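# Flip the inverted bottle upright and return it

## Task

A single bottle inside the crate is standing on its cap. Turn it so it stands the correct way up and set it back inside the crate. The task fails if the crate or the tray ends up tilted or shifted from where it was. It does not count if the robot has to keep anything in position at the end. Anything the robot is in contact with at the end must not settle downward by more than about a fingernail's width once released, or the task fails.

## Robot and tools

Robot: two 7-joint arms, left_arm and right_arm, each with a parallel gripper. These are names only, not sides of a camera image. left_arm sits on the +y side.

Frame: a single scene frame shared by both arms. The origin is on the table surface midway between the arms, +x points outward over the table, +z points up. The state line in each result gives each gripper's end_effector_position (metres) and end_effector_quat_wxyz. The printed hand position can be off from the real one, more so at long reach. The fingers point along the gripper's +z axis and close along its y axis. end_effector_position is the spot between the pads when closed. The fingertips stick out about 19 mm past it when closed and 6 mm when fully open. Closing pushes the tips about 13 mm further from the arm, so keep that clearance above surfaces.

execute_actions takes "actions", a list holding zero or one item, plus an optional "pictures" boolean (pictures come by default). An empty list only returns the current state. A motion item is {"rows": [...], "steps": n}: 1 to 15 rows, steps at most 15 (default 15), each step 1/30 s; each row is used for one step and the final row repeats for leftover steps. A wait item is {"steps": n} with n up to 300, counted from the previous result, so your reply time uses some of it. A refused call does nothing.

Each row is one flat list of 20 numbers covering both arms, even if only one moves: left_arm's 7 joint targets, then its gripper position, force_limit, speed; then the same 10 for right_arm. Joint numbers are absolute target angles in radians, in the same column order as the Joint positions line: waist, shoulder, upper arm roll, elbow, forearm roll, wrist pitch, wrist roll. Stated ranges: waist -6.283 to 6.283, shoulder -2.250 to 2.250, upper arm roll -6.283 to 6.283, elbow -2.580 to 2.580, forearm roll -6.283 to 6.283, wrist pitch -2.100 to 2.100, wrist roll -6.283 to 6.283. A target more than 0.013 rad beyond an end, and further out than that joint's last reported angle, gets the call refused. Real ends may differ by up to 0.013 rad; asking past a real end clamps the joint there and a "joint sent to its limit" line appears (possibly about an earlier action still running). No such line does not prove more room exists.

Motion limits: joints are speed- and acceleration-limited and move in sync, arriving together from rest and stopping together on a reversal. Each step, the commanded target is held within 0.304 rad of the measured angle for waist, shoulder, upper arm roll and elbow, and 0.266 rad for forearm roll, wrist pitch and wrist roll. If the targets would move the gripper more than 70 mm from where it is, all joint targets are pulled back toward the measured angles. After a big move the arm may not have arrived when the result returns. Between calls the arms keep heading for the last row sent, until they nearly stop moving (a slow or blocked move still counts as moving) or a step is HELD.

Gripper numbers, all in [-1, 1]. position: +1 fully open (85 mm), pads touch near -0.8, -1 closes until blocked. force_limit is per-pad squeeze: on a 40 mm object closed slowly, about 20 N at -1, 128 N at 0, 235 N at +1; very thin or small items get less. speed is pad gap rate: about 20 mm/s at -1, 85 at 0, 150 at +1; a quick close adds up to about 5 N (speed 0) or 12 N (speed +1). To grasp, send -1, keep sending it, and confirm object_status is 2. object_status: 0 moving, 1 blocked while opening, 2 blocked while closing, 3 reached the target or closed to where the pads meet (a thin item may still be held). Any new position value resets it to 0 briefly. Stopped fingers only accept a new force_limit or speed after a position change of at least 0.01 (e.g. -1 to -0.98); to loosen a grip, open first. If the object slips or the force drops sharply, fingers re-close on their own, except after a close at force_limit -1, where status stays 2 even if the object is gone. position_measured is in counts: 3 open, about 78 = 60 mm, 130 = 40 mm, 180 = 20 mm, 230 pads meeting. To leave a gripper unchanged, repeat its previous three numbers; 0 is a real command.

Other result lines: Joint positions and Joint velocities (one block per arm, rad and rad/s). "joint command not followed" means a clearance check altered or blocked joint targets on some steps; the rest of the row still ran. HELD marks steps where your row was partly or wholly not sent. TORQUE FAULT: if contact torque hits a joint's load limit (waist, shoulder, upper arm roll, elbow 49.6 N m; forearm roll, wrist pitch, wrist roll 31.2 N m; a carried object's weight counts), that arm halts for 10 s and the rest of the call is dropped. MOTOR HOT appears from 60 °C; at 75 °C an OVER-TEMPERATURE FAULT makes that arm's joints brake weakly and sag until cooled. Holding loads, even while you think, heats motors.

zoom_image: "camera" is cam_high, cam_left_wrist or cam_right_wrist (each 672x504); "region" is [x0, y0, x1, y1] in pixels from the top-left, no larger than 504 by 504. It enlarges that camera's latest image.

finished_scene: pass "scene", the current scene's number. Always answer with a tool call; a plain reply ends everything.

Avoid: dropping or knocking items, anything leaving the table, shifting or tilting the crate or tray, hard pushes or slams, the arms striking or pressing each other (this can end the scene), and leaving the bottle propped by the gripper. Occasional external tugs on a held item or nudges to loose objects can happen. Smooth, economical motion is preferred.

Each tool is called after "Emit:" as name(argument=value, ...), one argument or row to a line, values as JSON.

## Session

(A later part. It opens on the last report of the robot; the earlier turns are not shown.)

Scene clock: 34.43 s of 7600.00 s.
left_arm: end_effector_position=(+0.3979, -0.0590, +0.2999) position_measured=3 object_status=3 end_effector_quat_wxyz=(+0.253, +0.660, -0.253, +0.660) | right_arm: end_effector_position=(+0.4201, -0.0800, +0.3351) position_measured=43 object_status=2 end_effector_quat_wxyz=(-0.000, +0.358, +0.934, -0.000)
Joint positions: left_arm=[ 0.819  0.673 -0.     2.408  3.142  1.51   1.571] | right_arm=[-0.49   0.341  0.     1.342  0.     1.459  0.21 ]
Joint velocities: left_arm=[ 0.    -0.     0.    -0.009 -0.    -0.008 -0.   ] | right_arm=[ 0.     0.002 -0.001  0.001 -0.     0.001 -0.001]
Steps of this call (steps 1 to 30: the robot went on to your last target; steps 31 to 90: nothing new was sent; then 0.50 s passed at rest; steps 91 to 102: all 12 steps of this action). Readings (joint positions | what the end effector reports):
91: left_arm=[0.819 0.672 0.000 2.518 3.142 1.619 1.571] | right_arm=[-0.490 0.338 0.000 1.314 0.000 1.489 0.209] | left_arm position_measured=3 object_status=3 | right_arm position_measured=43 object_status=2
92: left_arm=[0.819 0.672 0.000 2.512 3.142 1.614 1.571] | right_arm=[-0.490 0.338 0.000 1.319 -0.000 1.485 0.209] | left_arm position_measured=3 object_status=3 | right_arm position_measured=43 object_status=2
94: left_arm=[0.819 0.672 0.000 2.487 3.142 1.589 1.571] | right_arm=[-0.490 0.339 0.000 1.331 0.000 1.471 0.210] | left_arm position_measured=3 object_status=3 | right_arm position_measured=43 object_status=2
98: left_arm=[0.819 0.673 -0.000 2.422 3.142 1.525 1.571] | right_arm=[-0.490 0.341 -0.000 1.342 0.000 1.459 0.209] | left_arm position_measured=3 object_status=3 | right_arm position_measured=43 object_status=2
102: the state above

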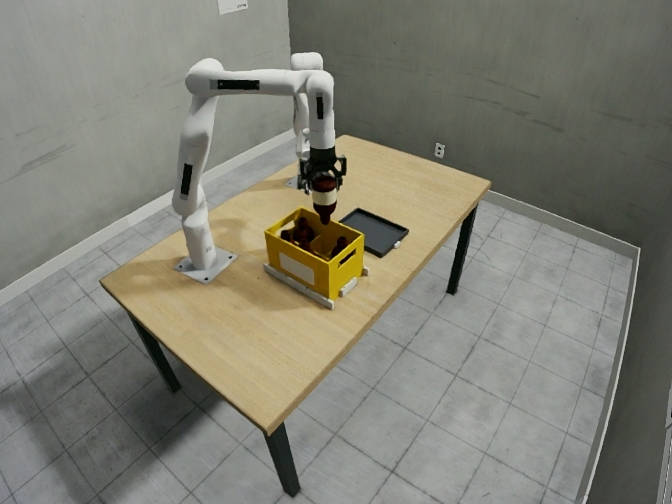

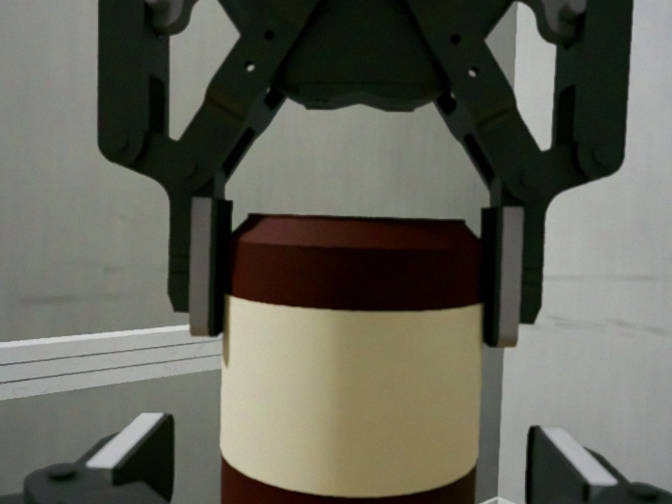

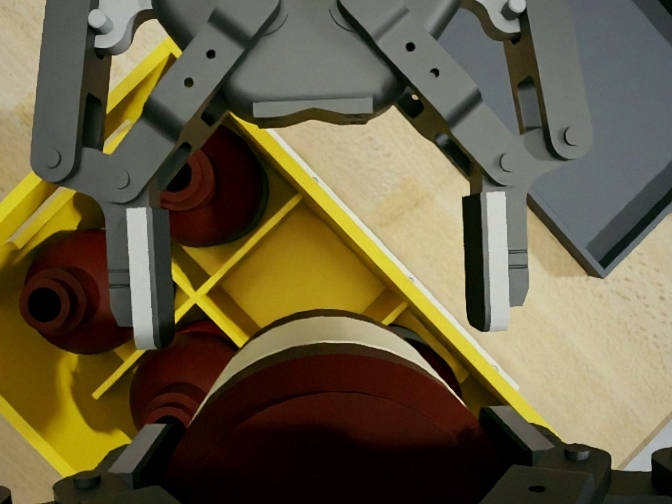

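Emit:
execute_actions(
  actions=[
    {"rows":[[0.8186,0.674,0,2.395,3.1416,1.4982,1.571,1,-0.2,0,-0.4903,0.3404,0,1.3421,0,1.4591,0.2095,-1,-0.2,-0.5],[0.8186,0.6755,0,2.375,3.1416,1.4797,1.571,1,-0.2,0,-0.4903,0.3404,0,1.3421,0,1.4591,0.2095,-1,-0.2,-0.5],[0.8186,0.6775,0,2.355,3.1416,1.4617,1.571,1,-0.2,0,-0.4903,0.3404,0,1.3421,0,1.4591,0.2095,-1,-0.2,-0.5],[0.8186,0.68,0,2.335,3.1416,1.4442,1.571,1,-0.2,0,-0.4903,0.3404,0,1.3421,0,1.4591,0.2095,-1,-0.2,-0.5],[0.8186,0.683,0,2.315,3.1416,1.4272,1.571,1,-0.2,0,-0.4903,0.3404,0,1.3421,0,1.4591,0.2095,-1,-0.2,-0.5],[0.8186,0.6861,0,2.2956,3.1416,1.4109,1.571,1,-0.2,0,-0.4903,0.3404,0,1.3421,0,1.4591,0.2095,-1,-0.2,-0.5],[0.8186,0.6889,0,2.2783,3.1416,1.3964,1.571,1,-0.2,0,-0.4903,0.3404,0,1.3421,0,1.4591,0.2095,-1,-0.2,-0.5],[0.8186,0.6889,0,2.2783,3.1416,1.3964,1.571,1,-0.2,0,-0.4903,0.3404,0,1.3421,0,1.4591,0.2095,-1,-0.2,-0.5],[0.8186,0.6889,0,2.2783,3.1416,1.3964,1.571,1,-0.2,0,-0.4903,0.3404,0,1.3421,0,1.4591,0.2095,-1,-0.2,-0.5],[0.8186,0.6889,0,2.2783,3.1416,1.3964,1.571,1,-0.2,0,-0.4903,0.3404,0,1.3421,0,1.4591,0.2095,-1,-0.2,-0.5],[0.8186,0.6889,0,2.2783,3.1416,1.3964,1.571,-1,-0.2,-0.5,-0.4903,0.3404,0,1.3421,0,1.4591,0.2095,-1,-0.2,-0.5]],"steps":15},
  ],
  pictures=false,
)

Emit:
execute_actions(
  actions=[
    {"steps":13},
  ],
)

Scene clock: 38.23 s of 7600.00 s.
left_arm: end_effector_position=(+0.4280, -0.0862, +0.3002) position_measured=15 object_status=0 end_effector_quat_wxyz=(+0.254, +0.660, -0.253, +0.660) | right_arm: end_effector_position=(+0.4201, -0.0800, +0.3351) position_measured=43 object_status=2 end_effector_quat_wxyz=(-0.000, +0.358, +0.934, -0.000)
Joint positions: left_arm=[ 0.819  0.689 -0.     2.278  3.142  1.396  1.571] | right_arm=[-0.49   0.34  -0.     1.342  0.     1.459  0.209]
Joint velocities: left_arm=[ 0.     0.003 -0.    -0.003 -0.002 -0.001 -0.   ] | right_arm=[ 0.    -0.002  0.002 -0.     0.001  0.001 -0.001]
Steps of this call (steps 1 to 15: the robot went on to your last target; steps 16 to 90: nothing new was sent; then 0.30 s passed at rest; steps 91 to 105: all 15 steps of this action). Readings (joint positions | what the end effector reports):
91: left_arm=[0.819 0.673 0.000 2.406 3.142 1.509 1.571] | right_arm=[-0.490 0.340 -0.000 1.342 0.000 1.459 0.209] | left_arm position_measured=3 object_status=3 | right_arm position_measured=43 object_status=2
92: left_arm=[0.819 0.674 0.000 2.401 3.142 1.504 1.571] | right_arm=[-0.490 0.340 0.000 1.342 0.000 1.459 0.210] | left_arm position_measured=3 object_status=3 | right_arm position_measured=43 object_status=2
94: left_arm=[0.819 0.676 0.000 2.376 3.142 1.481 1.571] | right_arm=[-0.490 0.340 0.000 1.342 0.000 1.459 0.210] | left_arm position_measured=3 object_status=3 | right_arm position_measured=43 object_status=2
98: left_arm=[0.819 0.685 0.000 2.308 3.142 1.422 1.571] | right_arm=[-0.490 0.340 -0.000 1.342 0.000 1.459 0.210] | left_arm position_measured=3 object_status=3 | right_arm position_measured=43 object_status=2
105: the state above

Scene clock: 38.67 s of 7600.00 s.
left_arm: end_effector_position=(+0.4279, -0.0862, +0.3000) position_measured=43 object_status=2 end_effector_quat_wxyz=(+0.254, +0.660, -0.253, +0.660) | right_arm: end_effector_position=(+0.4204, -0.0805, +0.3350) position_measured=43 object_status=2 end_effector_quat_wxyz=(+0.000, +0.359, +0.933, -0.000)
Joint positions: left_arm=[ 0.819  0.689 -0.     2.279  3.142  1.396  1.571] | right_arm=[-0.49   0.341  0.     1.342  0.001  1.459  0.21 ]
Joint velocities: left_arm=[ 0.    -0.    -0.    -0.    -0.001 -0.001 -0.   ] | right_arm=[-0.     0.001  0.001  0.    -0.002 -0.     0.   ]
Steps of this call (steps 1 to 13: the robot went on to your last target). Readings (joint positions | what the end effector reports):
1: left_arm=[0.819 0.689 -0.000 2.278 3.142 1.396 1.571] | right_arm=[-0.490 0.340 0.000 1.342 0.000 1.459 0.210] | left_arm position_measured=19 object_status=0 | right_arm position_measured=43 object_status=2
2: left_arm=[0.819 0.689 0.000 2.278 3.142 1.396 1.571] | right_arm=[-0.490 0.340 0.000 1.342 0.000 1.459 0.210] | left_arm position_measured=24 object_status=0 | right_arm position_measured=43 object_status=2
4: left_arm=[0.819 0.689 0.000 2.278 3.142 1.396 1.571] | right_arm=[-0.490 0.340 -0.000 1.342 0.000 1.459 0.210] | left_arm position_measured=33 object_status=0 | right_arm position_measured=43 object_status=2
8: left_arm=[0.819 0.689 0.000 2.279 3.142 1.396 1.571] | right_arm=[-0.490 0.340 0.000 1.342 0.001 1.459 0.210] | left_arm position_measured=43 object_status=0 | right_arm position_measured=43 object_status=2
13: the state above

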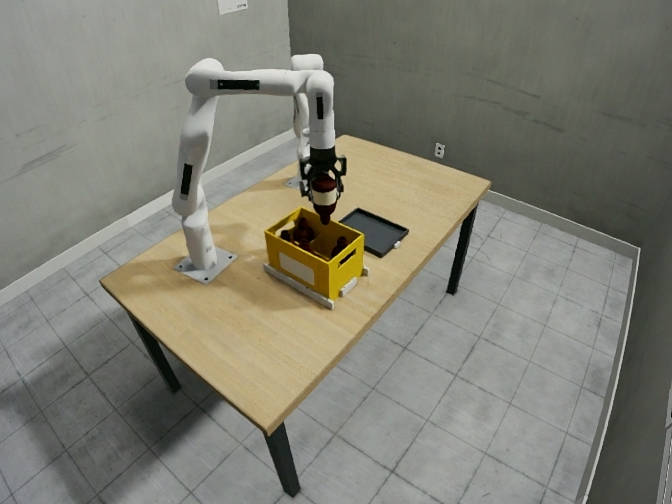

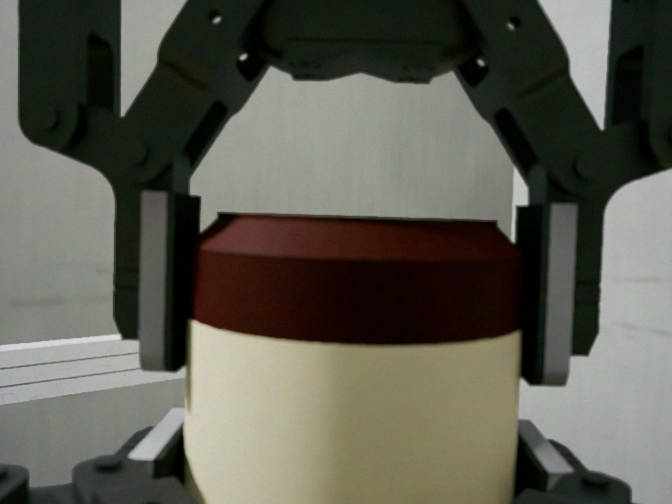

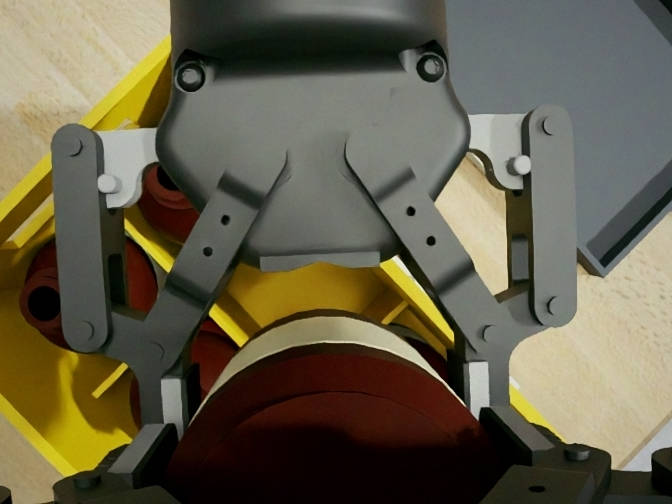

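Emit:
execute_actions(
  actions=[
    {"rows":[[0.8186,0.6889,0,2.2783,3.1416,1.3964,1.571,-1,-0.2,-0.5,-0.4903,0.3404,0,1.3421,0,1.4591,0.2095,1,-0.2,0],[0.8186,0.6889,0,2.2783,3.1416,1.3964,1.571,-1,-0.2,-0.5,-0.4903,0.3404,0,1.3421,0,1.4591,0.2095,1,-0.2,0],[0.8186,0.6889,0,2.2783,3.1416,1.3964,1.571,-1,-0.2,-0.5,-0.4903,0.3404,0,1.3421,0,1.4591,0.2095,1,-0.2,0],[0.8186,0.6889,0,2.2783,3.1416,1.3964,1.571,-1,-0.2,-0.5,-0.4903,0.3404,0,1.3421,0,1.4591,0.2095,1,-0.2,0],[0.8186,0.6889,0,2.2783,3.1416,1.3964,1.571,-1,-0.2,-0.5,-0.4903,0.3404,0,1.3421,0,1.4591,0.2095,1,-0.2,0],[0.8186,0.6889,0,2.2783,3.1416,1.3964,1.571,-1,-0.2,-0.5,-0.4903,0.3392,0,1.3278,0,1.4746,0.2095,1,-0.2,0],[0.8186,0.6889,0,2.2783,3.1416,1.3964,1.571,-1,-0.2,-0.5,-0.4903,0.338,0,1.3135,0,1.4901,0.2095,1,-0.2,0],[0.8186,0.6889,0,2.2783,3.1416,1.3964,1.571,-1,-0.2,-0.5,-0.4903,0.3368,0,1.2915,0,1.5133,0.2095,1,-0.2,0],[0.8186,0.6889,0,2.2783,3.1416,1.3964,1.571,-1,-0.2,-0.5,-0.4903,0.3359,0,1.2688,0,1.5369,0.2095,1,-0.2,0],[0.8186,0.6889,0,2.2783,3.1416,1.3964,1.571,-1,-0.2,-0.5,-0.4903,0.3355,0,1.2375,0,1.5686,0.2095,1,-0.2,0],[0.8186,0.6889,0,2.2783,3.1416,1.3964,1.571,-1,-0.2,-0.5,-0.4903,0.336,0,1.205,0,1.6006,0.2095,1,-0.2,0],[0.8186,0.6889,0,2.2783,3.1416,1.3964,1.571,-1,-0.2,-0.5,-0.4903,0.337,0,1.1718,0,1.6328,0.2095,1,-0.2,0],[0.8186,0.6889,0,2.2783,3.1416,1.3964,1.571,-1,-0.2,-0.5,-0.4903,0.339,0,1.137,0,1.6656,0.2095,1,-0.2,0],[0.8186,0.6889,0,2.2783,3.1416,1.3964,1.571,-1,-0.2,-0.5,-0.4903,0.342,0,1.10,0,1.6996,0.2095,1,-0.2,0],[0.8186,0.6889,0,2.2783,3.1416,1.3964,1.571,-1,-0.2,-0.5,-0.4903,0.346,0,1.063,0,1.7326,0.2095,1,-0.2,0]],"steps":15},
  ],
  pictures=false,
)

Emit:
execute_actions(
  actions=[
    {"rows":[[0.8186,0.6889,0,2.2783,3.1416,1.3964,-1.571,-1,-0.2,-0.5,-0.4903,0.3567,0,0.9819,0,1.803,-0.6515,0.2,-0.2,0]],"steps":15},
  ],
  pictures=false,
)

Emit:
execute_actions(
  actions=[
    {"steps":70},
  ],
)

Scene clock: 45.07 s of 7600.00 s.
left_arm: end_effector_position=(+0.4280, -0.0862, +0.3000) position_measured=43 object_status=2 end_effector_quat_wxyz=(+0.254, +0.660, -0.253, +0.660) | right_arm: end_effector_position=(+0.4208, -0.0796, +0.3889) position_measured=3 object_status=0 end_effector_quat_wxyz=(+0.000, +0.358, +0.934, +0.000)
Joint positions: left_arm=[0.819 0.689 0.    2.278 3.142 1.396 1.571] | right_arm=[-0.49   0.338 -0.     1.174  0.     1.628  0.209]
Joint velocities: left_arm=[ 0.    -0.    -0.    -0.     0.001  0.     0.   ] | right_arm=[-0.001  0.019 -0.    -0.868 -0.     0.822  0.001]
Steps of this call (steps 1 to 15: the robot went on to your last target; steps 16 to 90: nothing new was sent; then 2.90 s passed at rest; steps 91 to 105: all 15 steps of this action). Readings (joint positions | what the end effector reports):
91: left_arm=[0.819 0.689 -0.000 2.279 3.142 1.397 1.571] | right_arm=[-0.490 0.341 0.000 1.342 0.001 1.459 0.210] | left_arm position_measured=43 object_status=2 | right_arm position_measured=43 object_status=0
92: left_arm=[0.819 0.689 0.000 2.278 3.142 1.397 1.571] | right_arm=[-0.490 0.341 0.000 1.342 0.001 1.459 0.210] | left_arm position_measured=43 object_status=2 | right_arm position_measured=42 object_status=0
94: left_arm=[0.819 0.689 0.000 2.279 3.142 1.395 1.571] | right_arm=[-0.490 0.340 0.000 1.342 0.000 1.459 0.210] | left_arm position_measured=43 object_status=2 | right_arm position_measured=31 object_status=0
98: left_arm=[0.819 0.689 -0.000 2.279 3.142 1.396 1.571] | right_arm=[-0.490 0.340 -0.000 1.325 0.000 1.477 0.210] | left_arm position_measured=43 object_status=2 | right_arm position_measured=7 object_status=0
105: the state above

Scene clock: 45.57 s of 7600.00 s.
left_arm: end_effector_position=(+0.4280, -0.0862, +0.3000) position_measured=43 object_status=2 end_effector_quat_wxyz=(+0.080, +0.576, -0.411, +0.703) | right_arm: end_effector_position=(+0.4203, -0.0799, +0.4386) position_measured=95 object_status=0 end_effector_quat_wxyz=(+0.000, +0.572, +0.820, +0.001)
Joint positions: left_arm=[0.819 0.689 0.    2.278 3.142 1.396 1.065] | right_arm=[-0.49   0.355 -0.     0.99  -0.     1.795 -0.276]
Joint velocities: left_arm=[-0.     0.     0.     0.    -0.003 -0.    -1.216] | right_arm=[-0.     0.011 -0.002 -0.052 -0.001  0.051 -1.218]
Steps of this call (steps 1 to 15: all 15 steps of this action). Readings (joint positions | what the end effector reports):
1: left_arm=[0.819 0.689 0.000 2.278 3.142 1.396 1.570] | right_arm=[-0.490 0.339 -0.000 1.144 0.000 1.657 0.209] | left_arm position_measured=43 object_status=2 | right_arm position_measured=3 object_status=0
2: left_arm=[0.819 0.689 -0.000 2.278 3.142 1.396 1.560] | right_arm=[-0.490 0.340 -0.000 1.113 -0.000 1.683 0.204] | left_arm position_measured=43 object_status=2 | right_arm position_measured=5 object_status=0
4: left_arm=[0.819 0.689 -0.000 2.278 3.142 1.396 1.510] | right_arm=[-0.490 0.343 0.000 1.067 -0.000 1.719 0.165] | left_arm position_measured=43 object_status=2 | right_arm position_measured=15 object_status=0
8: left_arm=[0.819 0.689 -0.000 2.278 3.142 1.396 1.350] | right_arm=[-0.490 0.350 0.000 1.019 -0.000 1.766 0.009] | left_arm position_measured=43 object_status=2 | right_arm position_measured=44 object_status=0
15: the state above

Scene clock: 47.90 s of 7600.00 s.
left_arm: end_effector_position=(+0.4280, -0.0862, +0.3000) position_measured=43 object_status=2 end_effector_quat_wxyz=(+0.660, +0.254, +0.660, -0.253) | right_arm: end_effector_position=(+0.4201, -0.0801, +0.4401) position_measured=104 object_status=3 end_effector_quat_wxyz=(-0.000, +0.715, +0.699, -0.000)
Joint positions: left_arm=[ 0.819  0.689 -0.     2.278  3.142  1.396 -1.571] | right_arm=[-0.49   0.357  0.     0.982  0.     1.803 -0.652]
Joint velocities: left_arm=[-0.     0.     0.    -0.    -0.    -0.001 -0.   ] | right_arm=[-0.001 -0.002 -0.002  0.    -0.001 -0.001 -0.   ]
Steps of this call (steps 1 to 70: the robot went on to your last target). Readings (joint positions | what the end effector reports):
1: left_arm=[0.819 0.689 0.000 2.278 3.142 1.396 1.025] | right_arm=[-0.490 0.355 -0.000 0.988 -0.000 1.797 -0.317] | left_arm position_measured=43 object_status=2 | right_arm position_measured=100 object_status=0
2: left_arm=[0.819 0.689 0.000 2.278 3.142 1.396 0.984] | right_arm=[-0.490 0.355 -0.000 0.987 -0.000 1.798 -0.357] | left_arm position_measured=43 object_status=2 | right_arm position_measured=102 object_status=0
4: left_arm=[0.819 0.689 0.000 2.278 3.142 1.396 0.903] | right_arm=[-0.490 0.356 -0.000 0.985 -0.000 1.800 -0.438] | left_arm position_measured=43 object_status=2 | right_arm position_measured=103 object_status=0
8: left_arm=[0.819 0.689 0.000 2.278 3.142 1.396 0.740] | right_arm=[-0.490 0.356 0.000 0.983 0.000 1.802 -0.598] | left_arm position_measured=43 object_status=2 | right_arm position_measured=104 object_status=0
70: the state above

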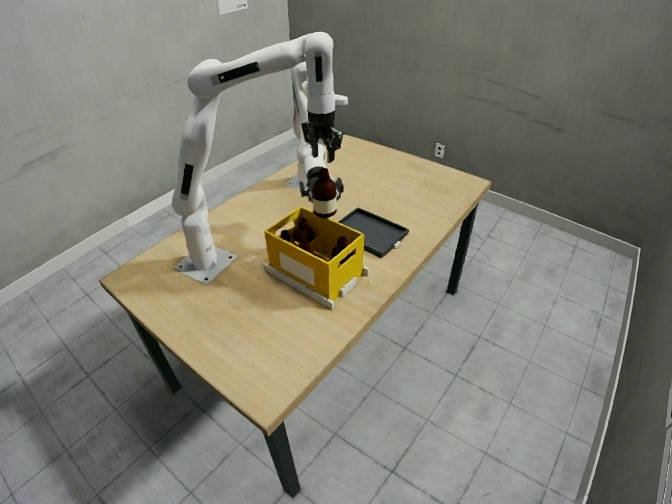

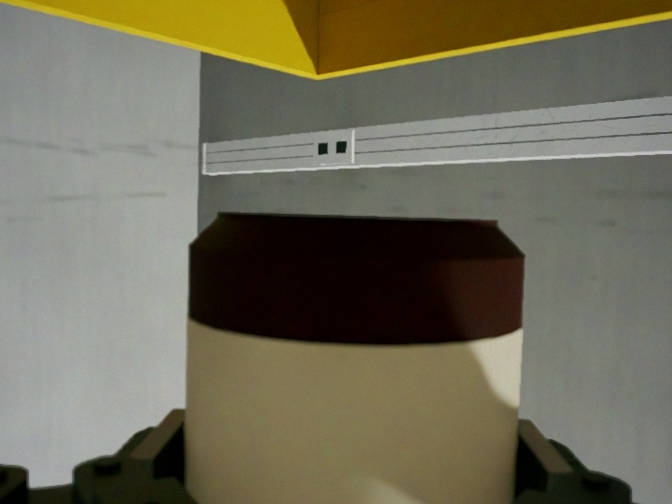

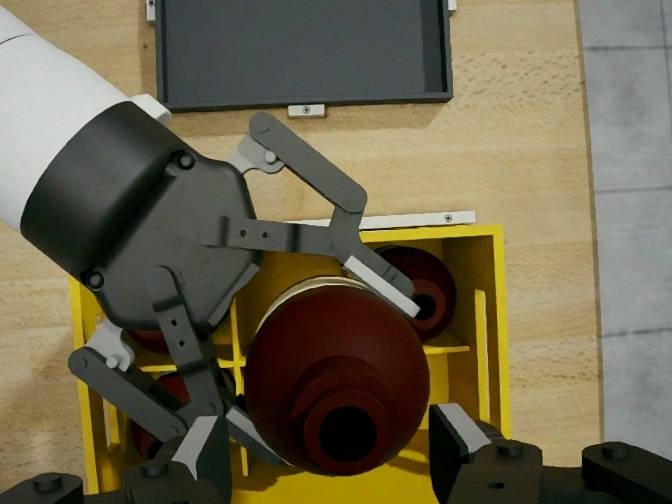

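Emit:
zoom_image(
  camera="cam_high",
  region=[285, 125, 365, 225],
)

Emit:
zoom_image(
  camera="cam_right_wrist",
  region=[200, 264, 480, 504],
)

Region (285, 125, 365, 225) of cam_high's 672x504 image, scaled by 5.040, with more detail than that image has; it fills the left 403 columns of this view, and the rest is white.

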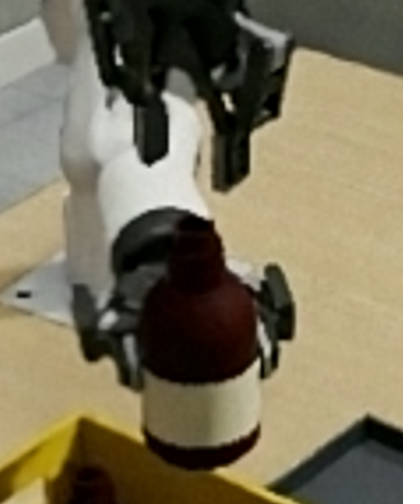

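Region (200, 264, 480, 504) of cam_right_wrist's 672x504 image, scaled by 1.800; it fills the top 432 rows of this view, and the rest is white.

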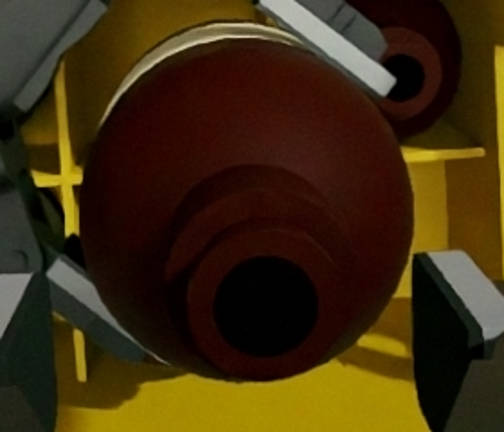

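Emit:
execute_actions(
  actions=[
    {"rows":[[0.8186,0.6889,0,2.2783,3.1416,1.3964,-1.571,-1,-0.2,-0.5,-0.486,0.3565,0,0.998,0,1.7871,-0.647,0.2,-0.2,0],[0.8186,0.6889,0,2.2783,3.1416,1.3964,-1.571,-1,-0.2,-0.5,-0.482,0.355,0,1.022,0,1.7646,-0.643,0.2,-0.2,0],[0.8186,0.6889,0,2.2783,3.1416,1.3964,-1.571,-1,-0.2,-0.5,-0.4786,0.3528,0,1.0526,0,1.7362,-0.6398,0.2,-0.2,0],[0.8186,0.6889,0,2.2783,3.1416,1.3964,-1.571,-1,-0.2,-0.5,-0.4786,0.3508,0,1.0717,0,1.7191,-0.6398,0.2,-0.2,0],[0.8186,0.6889,0,2.2783,3.1416,1.3964,-1.571,-1,-0.2,-0.5,-0.4786,0.349,0,1.0904,0,1.7022,-0.6398,0.2,-0.2,0],[0.8186,0.6889,0,2.2783,3.1416,1.3964,-1.571,-1,-0.2,-0.5,-0.4786,0.3473,0,1.1089,0,1.6854,-0.6398,0.2,-0.2,0],[0.8186,0.6889,0,2.2783,3.1416,1.3964,-1.571,-1,-0.2,-0.5,-0.4786,0.3458,0,1.127,0,1.6688,-0.6398,0.2,-0.2,0],[0.8186,0.6889,0,2.2783,3.1416,1.3964,-1.571,-1,-0.2,-0.5,-0.4786,0.3446,0,1.1455,0,1.6515,-0.6398,0.2,-0.2,0],[0.8186,0.6889,0,2.2783,3.1416,1.3964,-1.571,-1,-0.2,-0.5,-0.4786,0.3436,0,1.164,0,1.634,-0.6398,0.2,-0.2,0],[0.8186,0.6889,0,2.2783,3.1416,1.3964,-1.571,-1,-0.2,-0.5,-0.4786,0.3429,0,1.1824,0,1.6163,-0.6398,0.2,-0.2,0]],"steps":15},
  ],
)

Emit:
zoom_image(
  camera="cam_high",
  region=[285, 125, 365, 225],
)

Scene clock: 53.40 s of 7600.00 s.
left_arm: end_effector_position=(+0.4280, -0.0862, +0.3000) position_measured=43 object_status=2 end_effector_quat_wxyz=(+0.660, +0.254, +0.660, -0.253) | right_arm: end_effector_position=(+0.4255, -0.0827, +0.3837) position_measured=104 object_status=3 end_effector_quat_wxyz=(-0.000, +0.715, +0.699, -0.000)
Joint positions: left_arm=[ 0.819  0.689  0.     2.278  3.142  1.396 -1.571] | right_arm=[-0.479  0.345 -0.     1.181  0.     1.617 -0.64 ]
Joint velocities: left_arm=[-0.    -0.     0.001 -0.    -0.001 -0.002 -0.   ] | right_arm=[ 0.001 -0.006 -0.001  0.027  0.001 -0.019 -0.   ]
Steps of this call (steps 1 to 30: the robot went on to your last target; steps 31 to 90: nothing new was sent; then 2.00 s passed at rest; steps 91 to 105: all 15 steps of this action). Readings (joint positions | what the end effector reports):
91: left_arm=[0.819 0.689 0.000 2.278 3.142 1.396 -1.571] | right_arm=[-0.490 0.357 -0.000 0.983 -0.000 1.802 -0.651] | left_arm position_measured=43 object_status=2 | right_arm position_measured=104 object_status=3
92: left_arm=[0.819 0.689 0.000 2.278 3.142 1.396 -1.571] | right_arm=[-0.488 0.356 -0.000 0.988 -0.000 1.797 -0.650] | left_arm position_measured=43 object_status=2 | right_arm position_measured=104 object_status=3
94: left_arm=[0.819 0.689 -0.000 2.278 3.142 1.396 -1.571] | right_arm=[-0.483 0.354 -0.000 1.016 -0.000 1.772 -0.645] | left_arm position_measured=43 object_status=2 | right_arm position_measured=104 object_status=3
98: left_arm=[0.819 0.689 0.000 2.278 3.142 1.396 -1.571] | right_arm=[-0.479 0.348 0.000 1.094 0.000 1.699 -0.640] | left_arm position_measured=43 object_status=2 | right_arm position_measured=104 object_status=3
105: the state above

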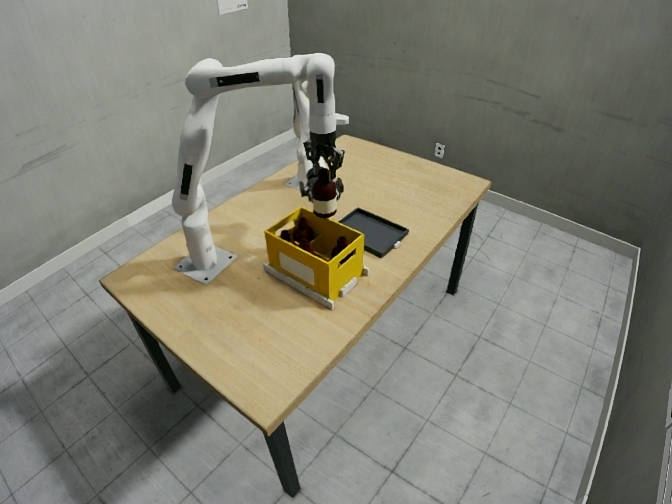

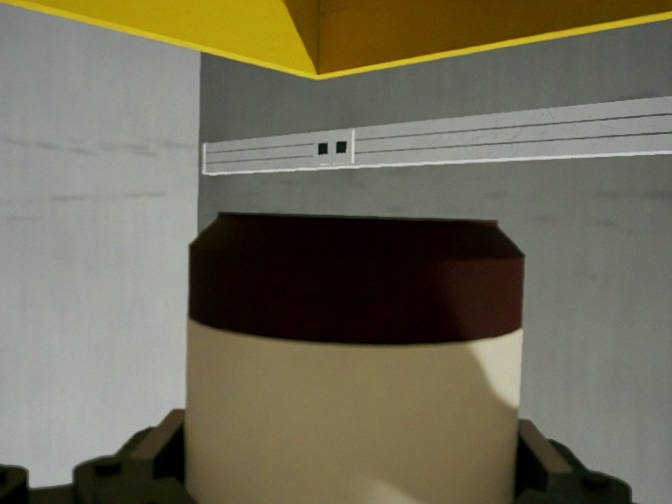

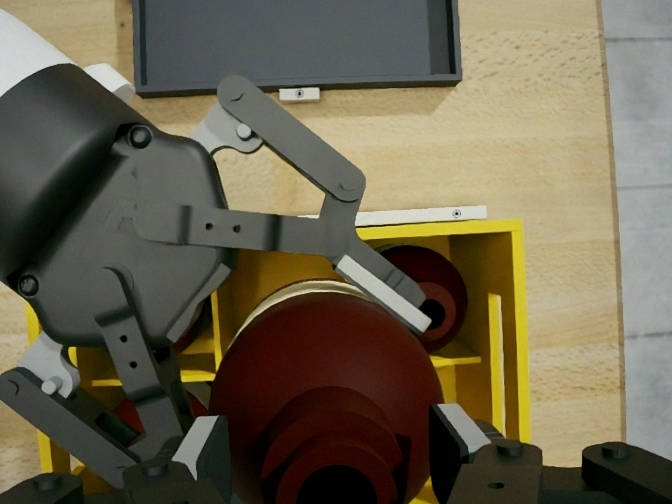

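Region (285, 125, 365, 225) of cam_high's 672x504 image, scaled by 5.040, with more detail than that image has; it fills the left 403 columns of this view, and the rest is white.

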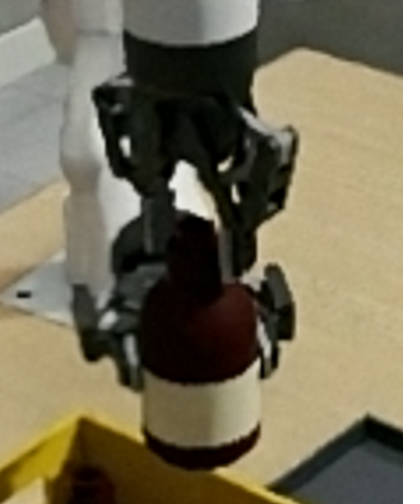

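Emit:
execute_actions(
  actions=[
    {"rows":[[0.8186,0.6889,0,2.2783,3.1416,1.3964,-1.571,-1,-0.2,-0.5,-0.4786,0.3425,0,1.1957,0,1.6034,-0.6398,-1,-0.2,-0.5]],"steps":15},
  ],
  pictures=false,
)

Emit:
execute_actions(
  actions=[
    {"steps":5},
  ],
)

Scene clock: 55.13 s of 7600.00 s.
left_arm: end_effector_position=(+0.4277, -0.0864, +0.2997) position_measured=43 object_status=2 end_effector_quat_wxyz=(+0.660, +0.254, +0.660, -0.254) | right_arm: end_effector_position=(+0.4254, -0.0831, +0.3802) position_measured=150 object_status=0 end_effector_quat_wxyz=(+0.000, +0.715, +0.699, +0.000)
Joint positions: left_arm=[ 0.819  0.689  0.     2.279  3.141  1.396 -1.571] | right_arm=[-0.478  0.342  0.     1.195  0.     1.603 -0.64 ]
Joint velocities: left_arm=[ 0.001  0.    -0.    -0.    -0.001  0.002  0.   ] | right_arm=[-0.    -0.002  0.001 -0.     0.001 -0.001  0.   ]
Steps of this call (steps 1 to 15: the robot went on to your last target; steps 16 to 37: nothing new was sent; steps 38 to 52: all 15 steps of this action). Readings (joint positions | what the end effector reports):
38: left_arm=[0.819 0.689 0.000 2.278 3.142 1.396 -1.571] | right_arm=[-0.479 0.343 0.000 1.183 0.000 1.615 -0.640] | left_arm position_measured=43 object_status=2 | right_arm position_measured=104 object_status=0
39: left_arm=[0.819 0.689 0.000 2.278 3.142 1.396 -1.571] | right_arm=[-0.479 0.342 0.000 1.188 -0.000 1.611 -0.640] | left_arm position_measured=43 object_status=2 | right_arm position_measured=105 object_status=0
41: left_arm=[0.819 0.689 0.000 2.278 3.142 1.396 -1.571] | right_arm=[-0.479 0.343 0.000 1.195 0.000 1.604 -0.640] | left_arm position_measured=43 object_status=2 | right_arm position_measured=111 object_status=0
45: left_arm=[0.819 0.689 -0.000 2.278 3.142 1.396 -1.571] | right_arm=[-0.479 0.343 -0.000 1.196 -0.000 1.603 -0.640] | left_arm position_measured=43 object_status=2 | right_arm position_measured=129 object_status=0
52: the state above

Scene clock: 55.30 s of 7600.00 s.
left_arm: end_effector_position=(+0.4277, -0.0864, +0.2997) position_measured=43 object_status=2 end_effector_quat_wxyz=(+0.660, +0.254, +0.660, -0.254) | right_arm: end_effector_position=(+0.4254, -0.0831, +0.3802) position_measured=150 object_status=2 end_effector_quat_wxyz=(+0.000, +0.715, +0.699, +0.000)
Joint positions: left_arm=[ 0.819  0.689  0.     2.279  3.141  1.396 -1.571] | right_arm=[-0.478  0.342  0.     1.195  0.     1.603 -0.64 ]
Joint velocities: left_arm=[ 0.001  0.     0.     0.     0.001  0.001 -0.   ] | right_arm=[-0.     0.001  0.    -0.    -0.001 -0.001 -0.001]
Steps of this call (steps 1 to 5: the robot went on to your last target). Readings (joint positions | what the end effector reports):
1: left_arm=[0.819 0.689 0.000 2.279 3.141 1.396 -1.571] | right_arm=[-0.478 0.342 0.000 1.195 0.000 1.603 -0.640] | left_arm position_measured=43 object_status=2 | right_arm position_measured=150 object_status=0
2: left_arm=[0.819 0.689 0.000 2.279 3.141 1.396 -1.571] | right_arm=[-0.478 0.342 0.000 1.195 0.000 1.603 -0.640] | left_arm position_measured=43 object_status=2 | right_arm position_measured=150 object_status=0
4: left_arm=[0.819 0.689 0.000 2.279 3.141 1.396 -1.571] | right_arm=[-0.478 0.342 0.000 1.195 0.000 1.603 -0.640] | left_arm position_measured=43 object_status=2 | right_arm position_measured=150 object_status=2
5: the state above

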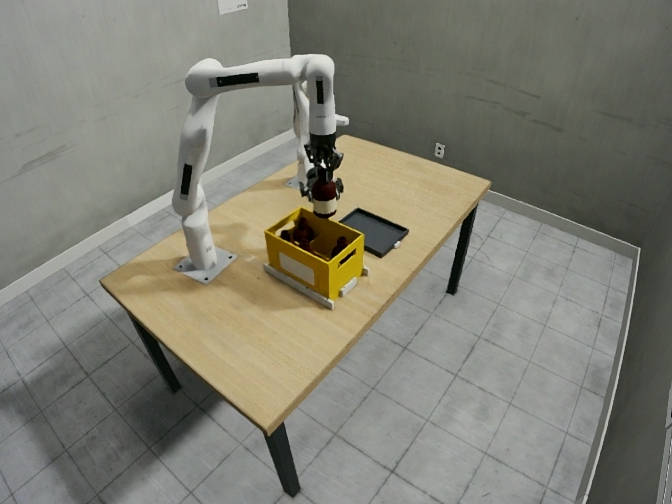

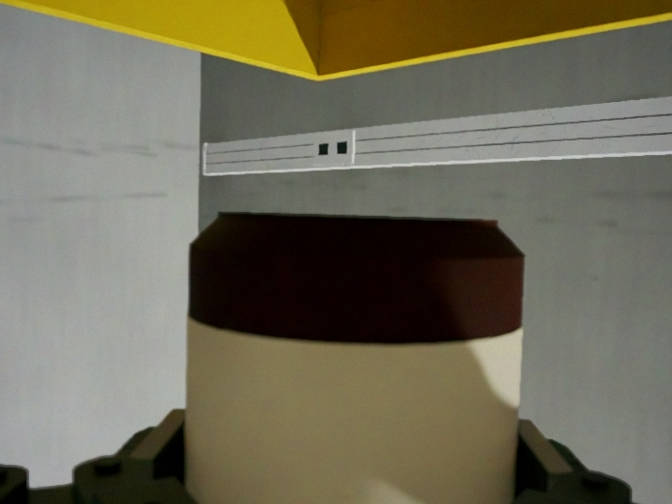

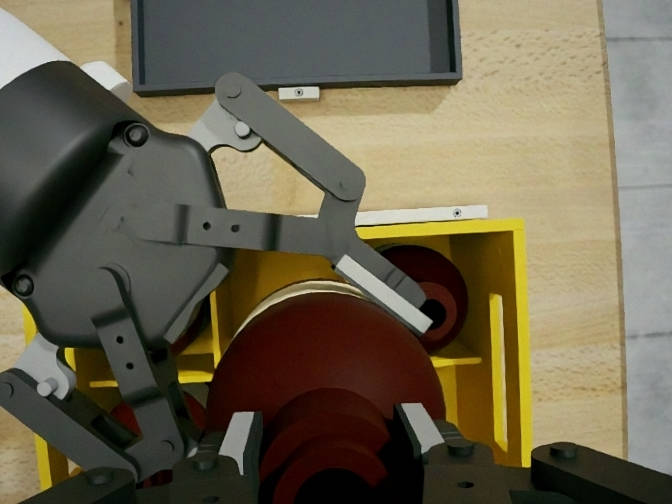

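Emit:
execute_actions(
  actions=[
    {"rows":[[0.8186,0.6889,0,2.2783,3.1416,1.3964,-1.571,1,-0.2,0,-0.4786,0.3425,0,1.1957,0,1.6034,-0.6398,-1,-0.2,-0.5],[0.8186,0.6889,0,2.2783,3.1416,1.3964,-1.571,1,-0.2,0,-0.4786,0.3425,0,1.1957,0,1.6034,-0.6398,-1,-0.2,-0.5],[0.8186,0.6889,0,2.2783,3.1416,1.3964,-1.571,1,-0.2,0,-0.4786,0.3425,0,1.1957,0,1.6034,-0.6398,-1,-0.2,-0.5],[0.8186,0.6889,0,2.2783,3.1416,1.3964,-1.571,1,-0.2,0,-0.4786,0.3425,0,1.1957,0,1.6034,-0.6398,-1,-0.2,-0.5],[0.8186,0.6889,0,2.2783,3.1416,1.3964,-1.571,1,-0.2,0,-0.4786,0.3425,0,1.1957,0,1.6034,-0.6398,-1,-0.2,-0.5],[0.8186,0.6861,0,2.2956,3.1416,1.4109,-1.571,1,-0.2,0,-0.4786,0.3425,0,1.1957,0,1.6034,-0.6398,-1,-0.2,-0.5],[0.8186,0.682,0,2.32,3.1416,1.4312,-1.571,1,-0.2,0,-0.4786,0.3425,0,1.1957,0,1.6034,-0.6398,-1,-0.2,-0.5],[0.8186,0.678,0,2.35,3.1416,1.4572,-1.571,1,-0.2,0,-0.4786,0.3425,0,1.1957,0,1.6034,-0.6398,-1,-0.2,-0.5],[0.8186,0.675,0,2.38,3.1416,1.4842,-1.571,1,-0.2,0,-0.4786,0.3425,0,1.1957,0,1.6034,-0.6398,-1,-0.2,-0.5],[0.8186,0.673,0,2.41,3.1416,1.5122,-1.571,1,-0.2,0,-0.4786,0.3425,0,1.1957,0,1.6034,-0.6398,-1,-0.2,-0.5],[0.8186,0.6722,0,2.44,3.1416,1.5414,-1.571,1,-0.2,0,-0.4786,0.3425,0,1.1957,0,1.6034,-0.6398,-1,-0.2,-0.5],[0.8186,0.672,0,2.47,3.1416,1.5712,-1.571,1,-0.2,0,-0.4786,0.3425,0,1.1957,0,1.6034,-0.6398,-1,-0.2,-0.5],[0.8186,0.672,0,2.50,3.1416,1.6012,-1.571,1,-0.2,0,-0.4786,0.3425,0,1.1957,0,1.6034,-0.6398,-1,-0.2,-0.5],[0.8186,0.6724,0,2.5185,3.1416,1.6201,-1.571,1,-0.2,0,-0.4786,0.3425,0,1.1957,0,1.6034,-0.6398,-1,-0.2,-0.5]],"steps":15},
  ],
  pictures=false,
)

Emit:
execute_actions(
  actions=[
    {"rows":[[0.8186,0.6724,0,2.5185,3.1416,1.6201,-1.571,1,-0.2,0,-0.4786,0.3425,0,1.1957,0,1.6034,-0.6398,-1,-0.2,-0.5],[0.8186,0.6724,0,2.5185,3.1416,1.6201,-1.571,1,-0.2,0,-0.4786,0.3425,0,1.1957,0,1.6034,-0.6398,-1,-0.2,-0.5],[0.35,0.6724,0,2.5185,3.1416,1.6201,-1.571,1,-0.2,0,-0.4786,0.3425,0,1.1957,0,1.6034,-0.6398,-1,-0.2,-0.5]],"steps":15},
  ],
  pictures=false,
)

Emit:
execute_actions(
  actions=[
    {"rows":[[0.35,0.6724,0,2.5185,3.1416,1.6201,-1.571,1,-0.2,0,-0.485,0.3394,0,1.22,0,1.5822,-0.6463,-1,-0.2,-0.5],[0.35,0.6724,0,2.5185,3.1416,1.6201,-1.571,1,-0.2,0,-0.4916,0.3364,0,1.2444,0,1.5609,-0.6528,-1,-0.2,-0.5],[0.35,0.6724,0,2.5185,3.1416,1.6201,-1.571,1,-0.2,0,-0.498,0.3333,0,1.2687,0,1.5396,-0.6593,-1,-0.2,-0.5],[0.35,0.6724,0,2.5185,3.1416,1.6201,-1.571,1,-0.2,0,-0.5046,0.3303,0,1.293,0,1.5184,-0.6658,-1,-0.2,-0.5],[0.35,0.6724,0,2.5185,3.1416,1.6201,-1.571,1,-0.2,0,-0.511,0.3272,0,1.3173,0,1.4971,-0.6723,-1,-0.2,-0.5],[0.35,0.6724,0,2.5185,3.1416,1.6201,-1.571,1,-0.2,0,-0.5176,0.3241,0,1.3417,0,1.4758,-0.6788,-1,-0.2,-0.5],[0.35,0.6724,0,2.5185,3.1416,1.6201,-1.571,1,-0.2,0,-0.524,0.3211,0,1.366,0,1.4546,-0.6853,-1,-0.2,-0.5],[0.35,0.6724,0,2.5185,3.1416,1.6201,-1.571,1,-0.2,0,-0.5306,0.318,0,1.3903,0,1.4333,-0.6918,-1,-0.2,-0.5]],"steps":15},
  ],
)

Scene clock: 63.97 s of 7600.00 s.
left_arm: end_effector_position=(+0.3857, -0.0481, +0.2992) position_measured=3 object_status=0 end_effector_quat_wxyz=(+0.660, +0.254, +0.660, -0.253) | right_arm: end_effector_position=(+0.4251, -0.0830, +0.3801) position_measured=150 object_status=2 end_effector_quat_wxyz=(-0.000, +0.715, +0.699, -0.000)
Joint positions: left_arm=[ 0.819  0.674  0.     2.459  3.142  1.562 -1.571] | right_arm=[-0.479  0.343  0.     1.196  0.     1.603 -0.64 ]
Joint velocities: left_arm=[ 0.001 -0.01   0.     0.722  0.001  0.706  0.   ] | right_arm=[ 0.     0.001 -0.    -0.    -0.001 -0.001 -0.   ]
Steps of this call (steps 1 to 15: the robot went on to your last target; steps 16 to 90: nothing new was sent; then 5.17 s passed at rest; steps 91 to 105: all 15 steps of this action). Readings (joint positions | what the end effector reports):
91: left_arm=[0.819 0.689 0.000 2.279 3.141 1.396 -1.571] | right_arm=[-0.478 0.342 0.000 1.195 0.000 1.603 -0.640] | left_arm position_measured=43 object_status=0 | right_arm position_measured=150 object_status=2
92: left_arm=[0.819 0.689 0.000 2.278 3.141 1.396 -1.571] | right_arm=[-0.479 0.342 -0.000 1.195 -0.001 1.603 -0.640] | left_arm position_measured=42 object_status=0 | right_arm position_measured=150 object_status=2
94: left_arm=[0.819 0.688 0.000 2.278 3.142 1.398 -1.571] | right_arm=[-0.479 0.343 -0.000 1.196 -0.000 1.603 -0.640] | left_arm position_measured=31 object_status=0 | right_arm position_measured=150 object_status=2
98: left_arm=[0.819 0.685 -0.000 2.295 3.142 1.410 -1.571] | right_arm=[-0.479 0.343 0.000 1.196 0.000 1.603 -0.640] | left_arm position_measured=7 object_status=0 | right_arm position_measured=150 object_status=2
105: the state above

Scene clock: 64.47 s of 7600.00 s.
left_arm: end_effector_position=(+0.4677, +0.0947, +0.2996) position_measured=3 object_status=3 end_effector_quat_wxyz=(+0.689, +0.155, +0.690, -0.155) | right_arm: end_effector_position=(+0.4251, -0.0830, +0.3801) position_measured=150 object_status=2 end_effector_quat_wxyz=(-0.000, +0.715, +0.699, -0.000)
Joint positions: left_arm=[ 0.527  0.673  0.001  2.517  3.141  1.618 -1.571] | right_arm=[-0.479  0.343  0.     1.196  0.     1.603 -0.64 ]
Joint velocities: left_arm=[-0.866 -0.    -0.002  0.002  0.001  0.01  -0.   ] | right_arm=[-0.001  0.003 -0.     0.001  0.001 -0.001  0.002]
Steps of this call (steps 1 to 15: all 15 steps of this action). Readings (joint positions | what the end effector reports):
1: left_arm=[0.819 0.673 0.000 2.481 3.142 1.583 -1.571] | right_arm=[-0.479 0.343 -0.000 1.196 -0.000 1.603 -0.640] | left_arm position_measured=3 object_status=0 | right_arm position_measured=150 object_status=2
2: left_arm=[0.819 0.673 0.000 2.498 3.142 1.600 -1.571] | right_arm=[-0.479 0.343 0.000 1.196 0.000 1.603 -0.640] | left_arm position_measured=3 object_status=0 | right_arm position_measured=150 object_status=2
4: left_arm=[0.810 0.673 0.001 2.516 3.141 1.615 -1.571] | right_arm=[-0.479 0.343 0.000 1.196 0.000 1.603 -0.640] | left_arm position_measured=3 object_status=3 | right_arm position_measured=150 object_status=2
8: left_arm=[0.729 0.673 0.002 2.517 3.140 1.616 -1.571] | right_arm=[-0.479 0.343 -0.000 1.196 0.000 1.603 -0.640] | left_arm position_measured=3 object_status=3 | right_arm position_measured=150 object_status=2
15: the state above

Scene clock: 64.97 s of 7600.00 s.
left_arm: end_effector_position=(+0.5055, +0.1855, +0.3000) position_measured=3 object_status=3 end_effector_quat_wxyz=(+0.701, +0.094, +0.701, -0.094) | right_arm: end_effector_position=(+0.4026, -0.0712, +0.3296) position_measured=150 object_status=2 end_effector_quat_wxyz=(-0.000, +0.716, +0.698, -0.001)
Joint positions: left_arm=[ 0.352  0.672 -0.     2.518  3.142  1.62  -1.571] | right_arm=[-0.529  0.32  -0.     1.389 -0.     1.433 -0.692]
Joint velocities: left_arm=[-0.015  0.     0.     0.     0.    -0.001  0.   ] | right_arm=[-0.009 -0.016  0.007  0.014  0.004 -0.004 -0.   ]
Steps of this call (steps 1 to 15: all 15 steps of this action). Readings (joint positions | what the end effector reports):
1: left_arm=[0.498 0.673 0.000 2.518 3.141 1.618 -1.571] | right_arm=[-0.479 0.342 0.000 1.197 0.000 1.603 -0.640] | left_arm position_measured=3 object_status=3 | right_arm position_measured=150 object_status=2
2: left_arm=[0.469 0.673 0.000 2.518 3.141 1.619 -1.571] | right_arm=[-0.481 0.341 0.000 1.202 0.000 1.598 -0.641] | left_arm position_measured=3 object_status=3 | right_arm position_measured=150 object_status=2
4: left_arm=[0.415 0.673 -0.000 2.518 3.142 1.619 -1.571] | right_arm=[-0.489 0.336 0.001 1.229 0.001 1.575 -0.648] | left_arm position_measured=3 object_status=3 | right_arm position_measured=150 object_status=2
8: left_arm=[0.361 0.673 -0.002 2.518 3.143 1.620 -1.571] | right_arm=[-0.512 0.326 0.000 1.318 -0.000 1.497 -0.672] | left_arm position_measured=3 object_status=3 | right_arm position_measured=150 object_status=2
15: the state above

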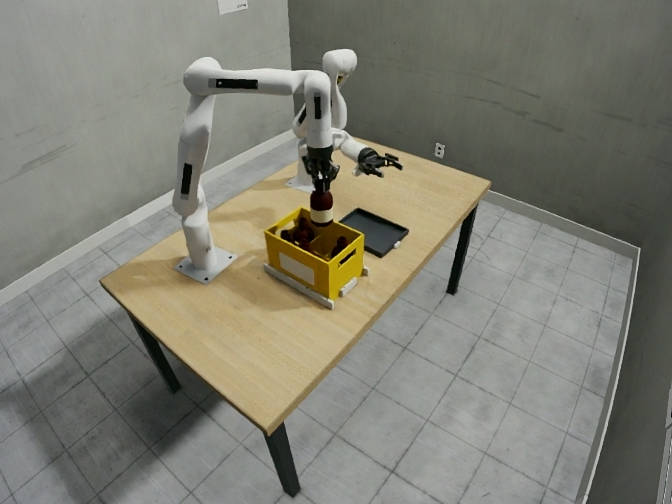

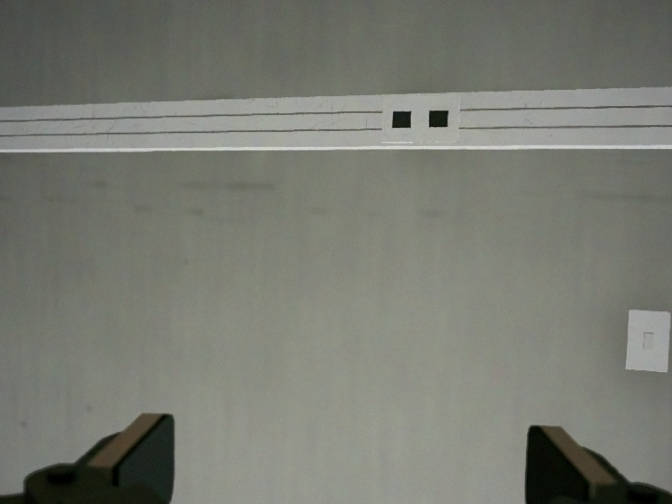

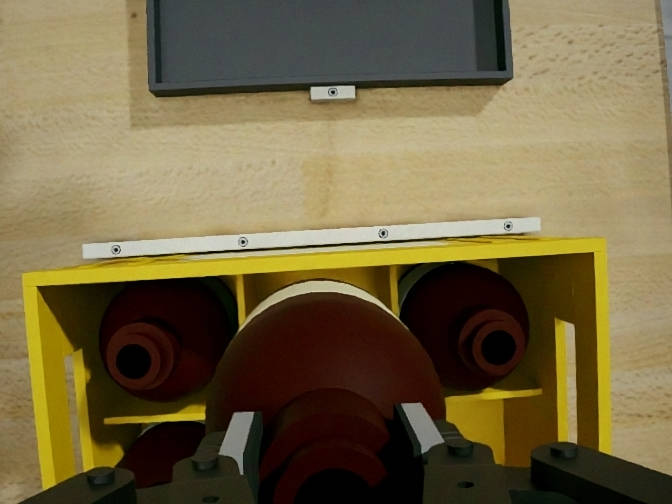

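Emit:
execute_actions(
  actions=[
    {"rows":[[0.35,0.6724,0,2.5185,3.1416,1.6201,-1.571,1,-0.2,0,-0.5302,0.3165,0,1.4085,0,1.4166,-0.6914,-1,-0.2,-0.5],[0.35,0.6724,0,2.5185,3.1416,1.6201,-1.571,1,-0.2,0,-0.5302,0.3192,0,1.427,0,1.3954,-0.6914,-1,-0.2,-0.5],[0.35,0.6724,0,2.5185,3.1416,1.6201,-1.571,1,-0.2,0,-0.5302,0.3227,0,1.4479,0,1.371,-0.6914,-1,-0.2,-0.5],[0.35,0.6724,0,2.5185,3.1416,1.6201,-1.571,1,-0.2,0,-0.5302,0.3278,0,1.4732,0,1.3406,-0.6914,-1,-0.2,-0.5],[0.35,0.6724,0,2.5185,3.1416,1.6201,-1.571,1,-0.2,0,-0.5302,0.3336,0,1.4976,0,1.3104,-0.6914,-1,-0.2,-0.5],[0.35,0.6724,0,2.5185,3.1416,1.6201,-1.571,1,-0.2,0,-0.5302,0.3401,0,1.5212,0,1.2803,-0.6914,-1,-0.2,-0.5],[0.35,0.6724,0,2.5185,3.1416,1.6201,-1.571,1,-0.2,0,-0.5302,0.3473,0,1.544,0,1.2503,-0.6914,-1,-0.2,-0.5],[0.35,0.6724,0,2.5185,3.1416,1.6201,-1.571,1,-0.2,0,-0.5302,0.3551,0,1.5661,0,1.2204,-0.6914,-1,-0.2,-0.5],[0.35,0.6724,0,2.5185,3.1416,1.6201,-1.571,1,-0.2,0,-0.5302,0.3636,0,1.5874,0,1.1906,-0.6914,-1,-0.2,-0.5]],"steps":15},
  ],
)

Scene clock: 70.33 s of 7600.00 s.
left_arm: end_effector_position=(+0.5058, +0.1864, +0.3000) position_measured=3 object_status=3 end_effector_quat_wxyz=(+0.701, +0.093, +0.701, -0.093) | right_arm: end_effector_position=(+0.4013, -0.0719, +0.2504) position_measured=150 object_status=2 end_effector_quat_wxyz=(+0.000, +0.715, +0.699, +0.000)
Joint positions: left_arm=[ 0.35   0.672 -0.     2.518  3.142  1.62  -1.571] | right_arm=[-0.53   0.364 -0.     1.587 -0.     1.191 -0.691]
Joint velocities: left_arm=[ 0.    -0.     0.    -0.     0.002 -0.001 -0.   ] | right_arm=[ 0.001 -0.    -0.     0.012 -0.    -0.016  0.001]
Steps of this call (steps 1 to 15: the robot went on to your last target; steps 16 to 90: nothing new was sent; then 1.87 s passed at rest; steps 91 to 105: all 15 steps of this action). Readings (joint positions | what the end effector reports):
91: left_arm=[0.350 0.672 0.000 2.518 3.142 1.620 -1.571] | right_arm=[-0.531 0.318 -0.000 1.391 -0.000 1.432 -0.692] | left_arm position_measured=3 object_status=3 | right_arm position_measured=150 object_status=2
92: left_arm=[0.350 0.672 0.000 2.518 3.142 1.620 -1.571] | right_arm=[-0.530 0.317 -0.000 1.397 -0.000 1.428 -0.692] | left_arm position_measured=3 object_status=3 | right_arm position_measured=150 object_status=2
94: left_arm=[0.350 0.672 0.000 2.518 3.142 1.620 -1.571] | right_arm=[-0.530 0.317 0.000 1.423 -0.000 1.401 -0.691] | left_arm position_measured=3 object_status=3 | right_arm position_measured=150 object_status=2
98: left_arm=[0.350 0.672 -0.000 2.518 3.142 1.620 -1.571] | right_arm=[-0.530 0.335 0.000 1.502 -0.000 1.303 -0.691] | left_arm position_measured=3 object_status=3 | right_arm position_measured=150 object_status=2
105: the state above

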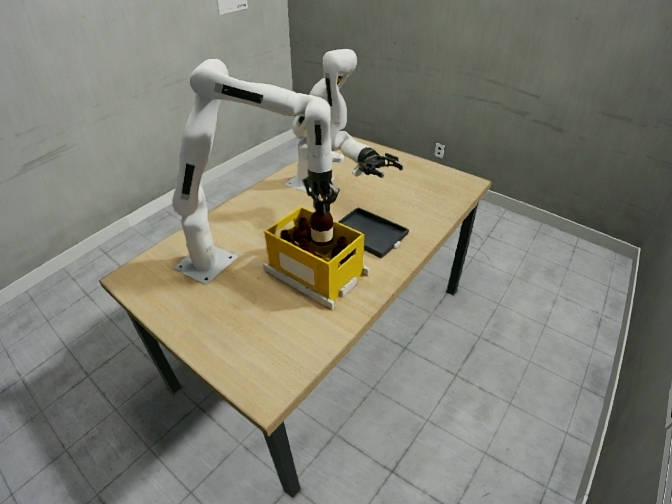

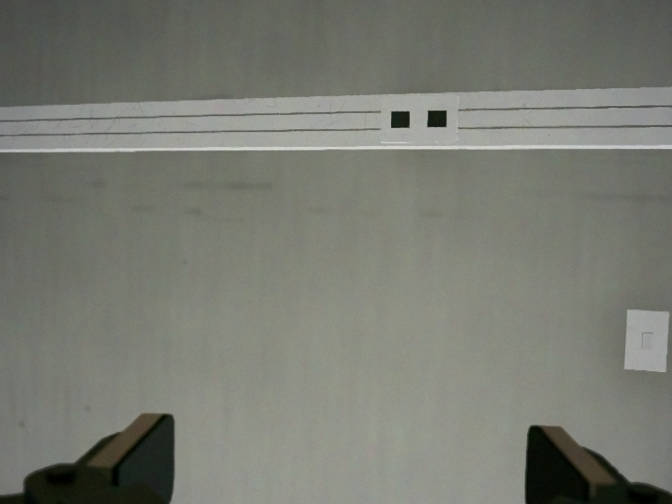

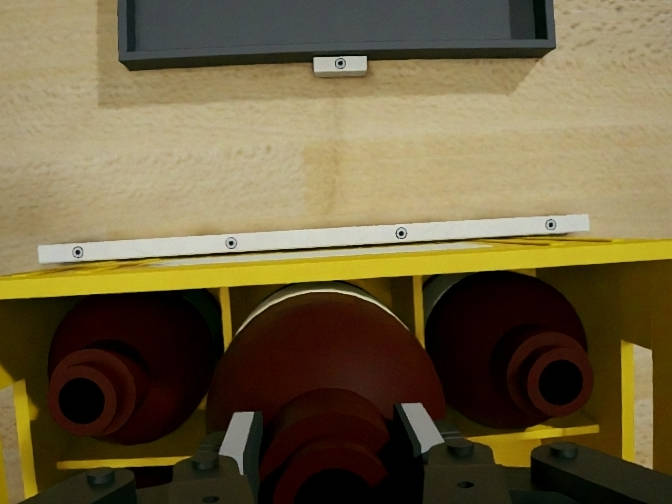

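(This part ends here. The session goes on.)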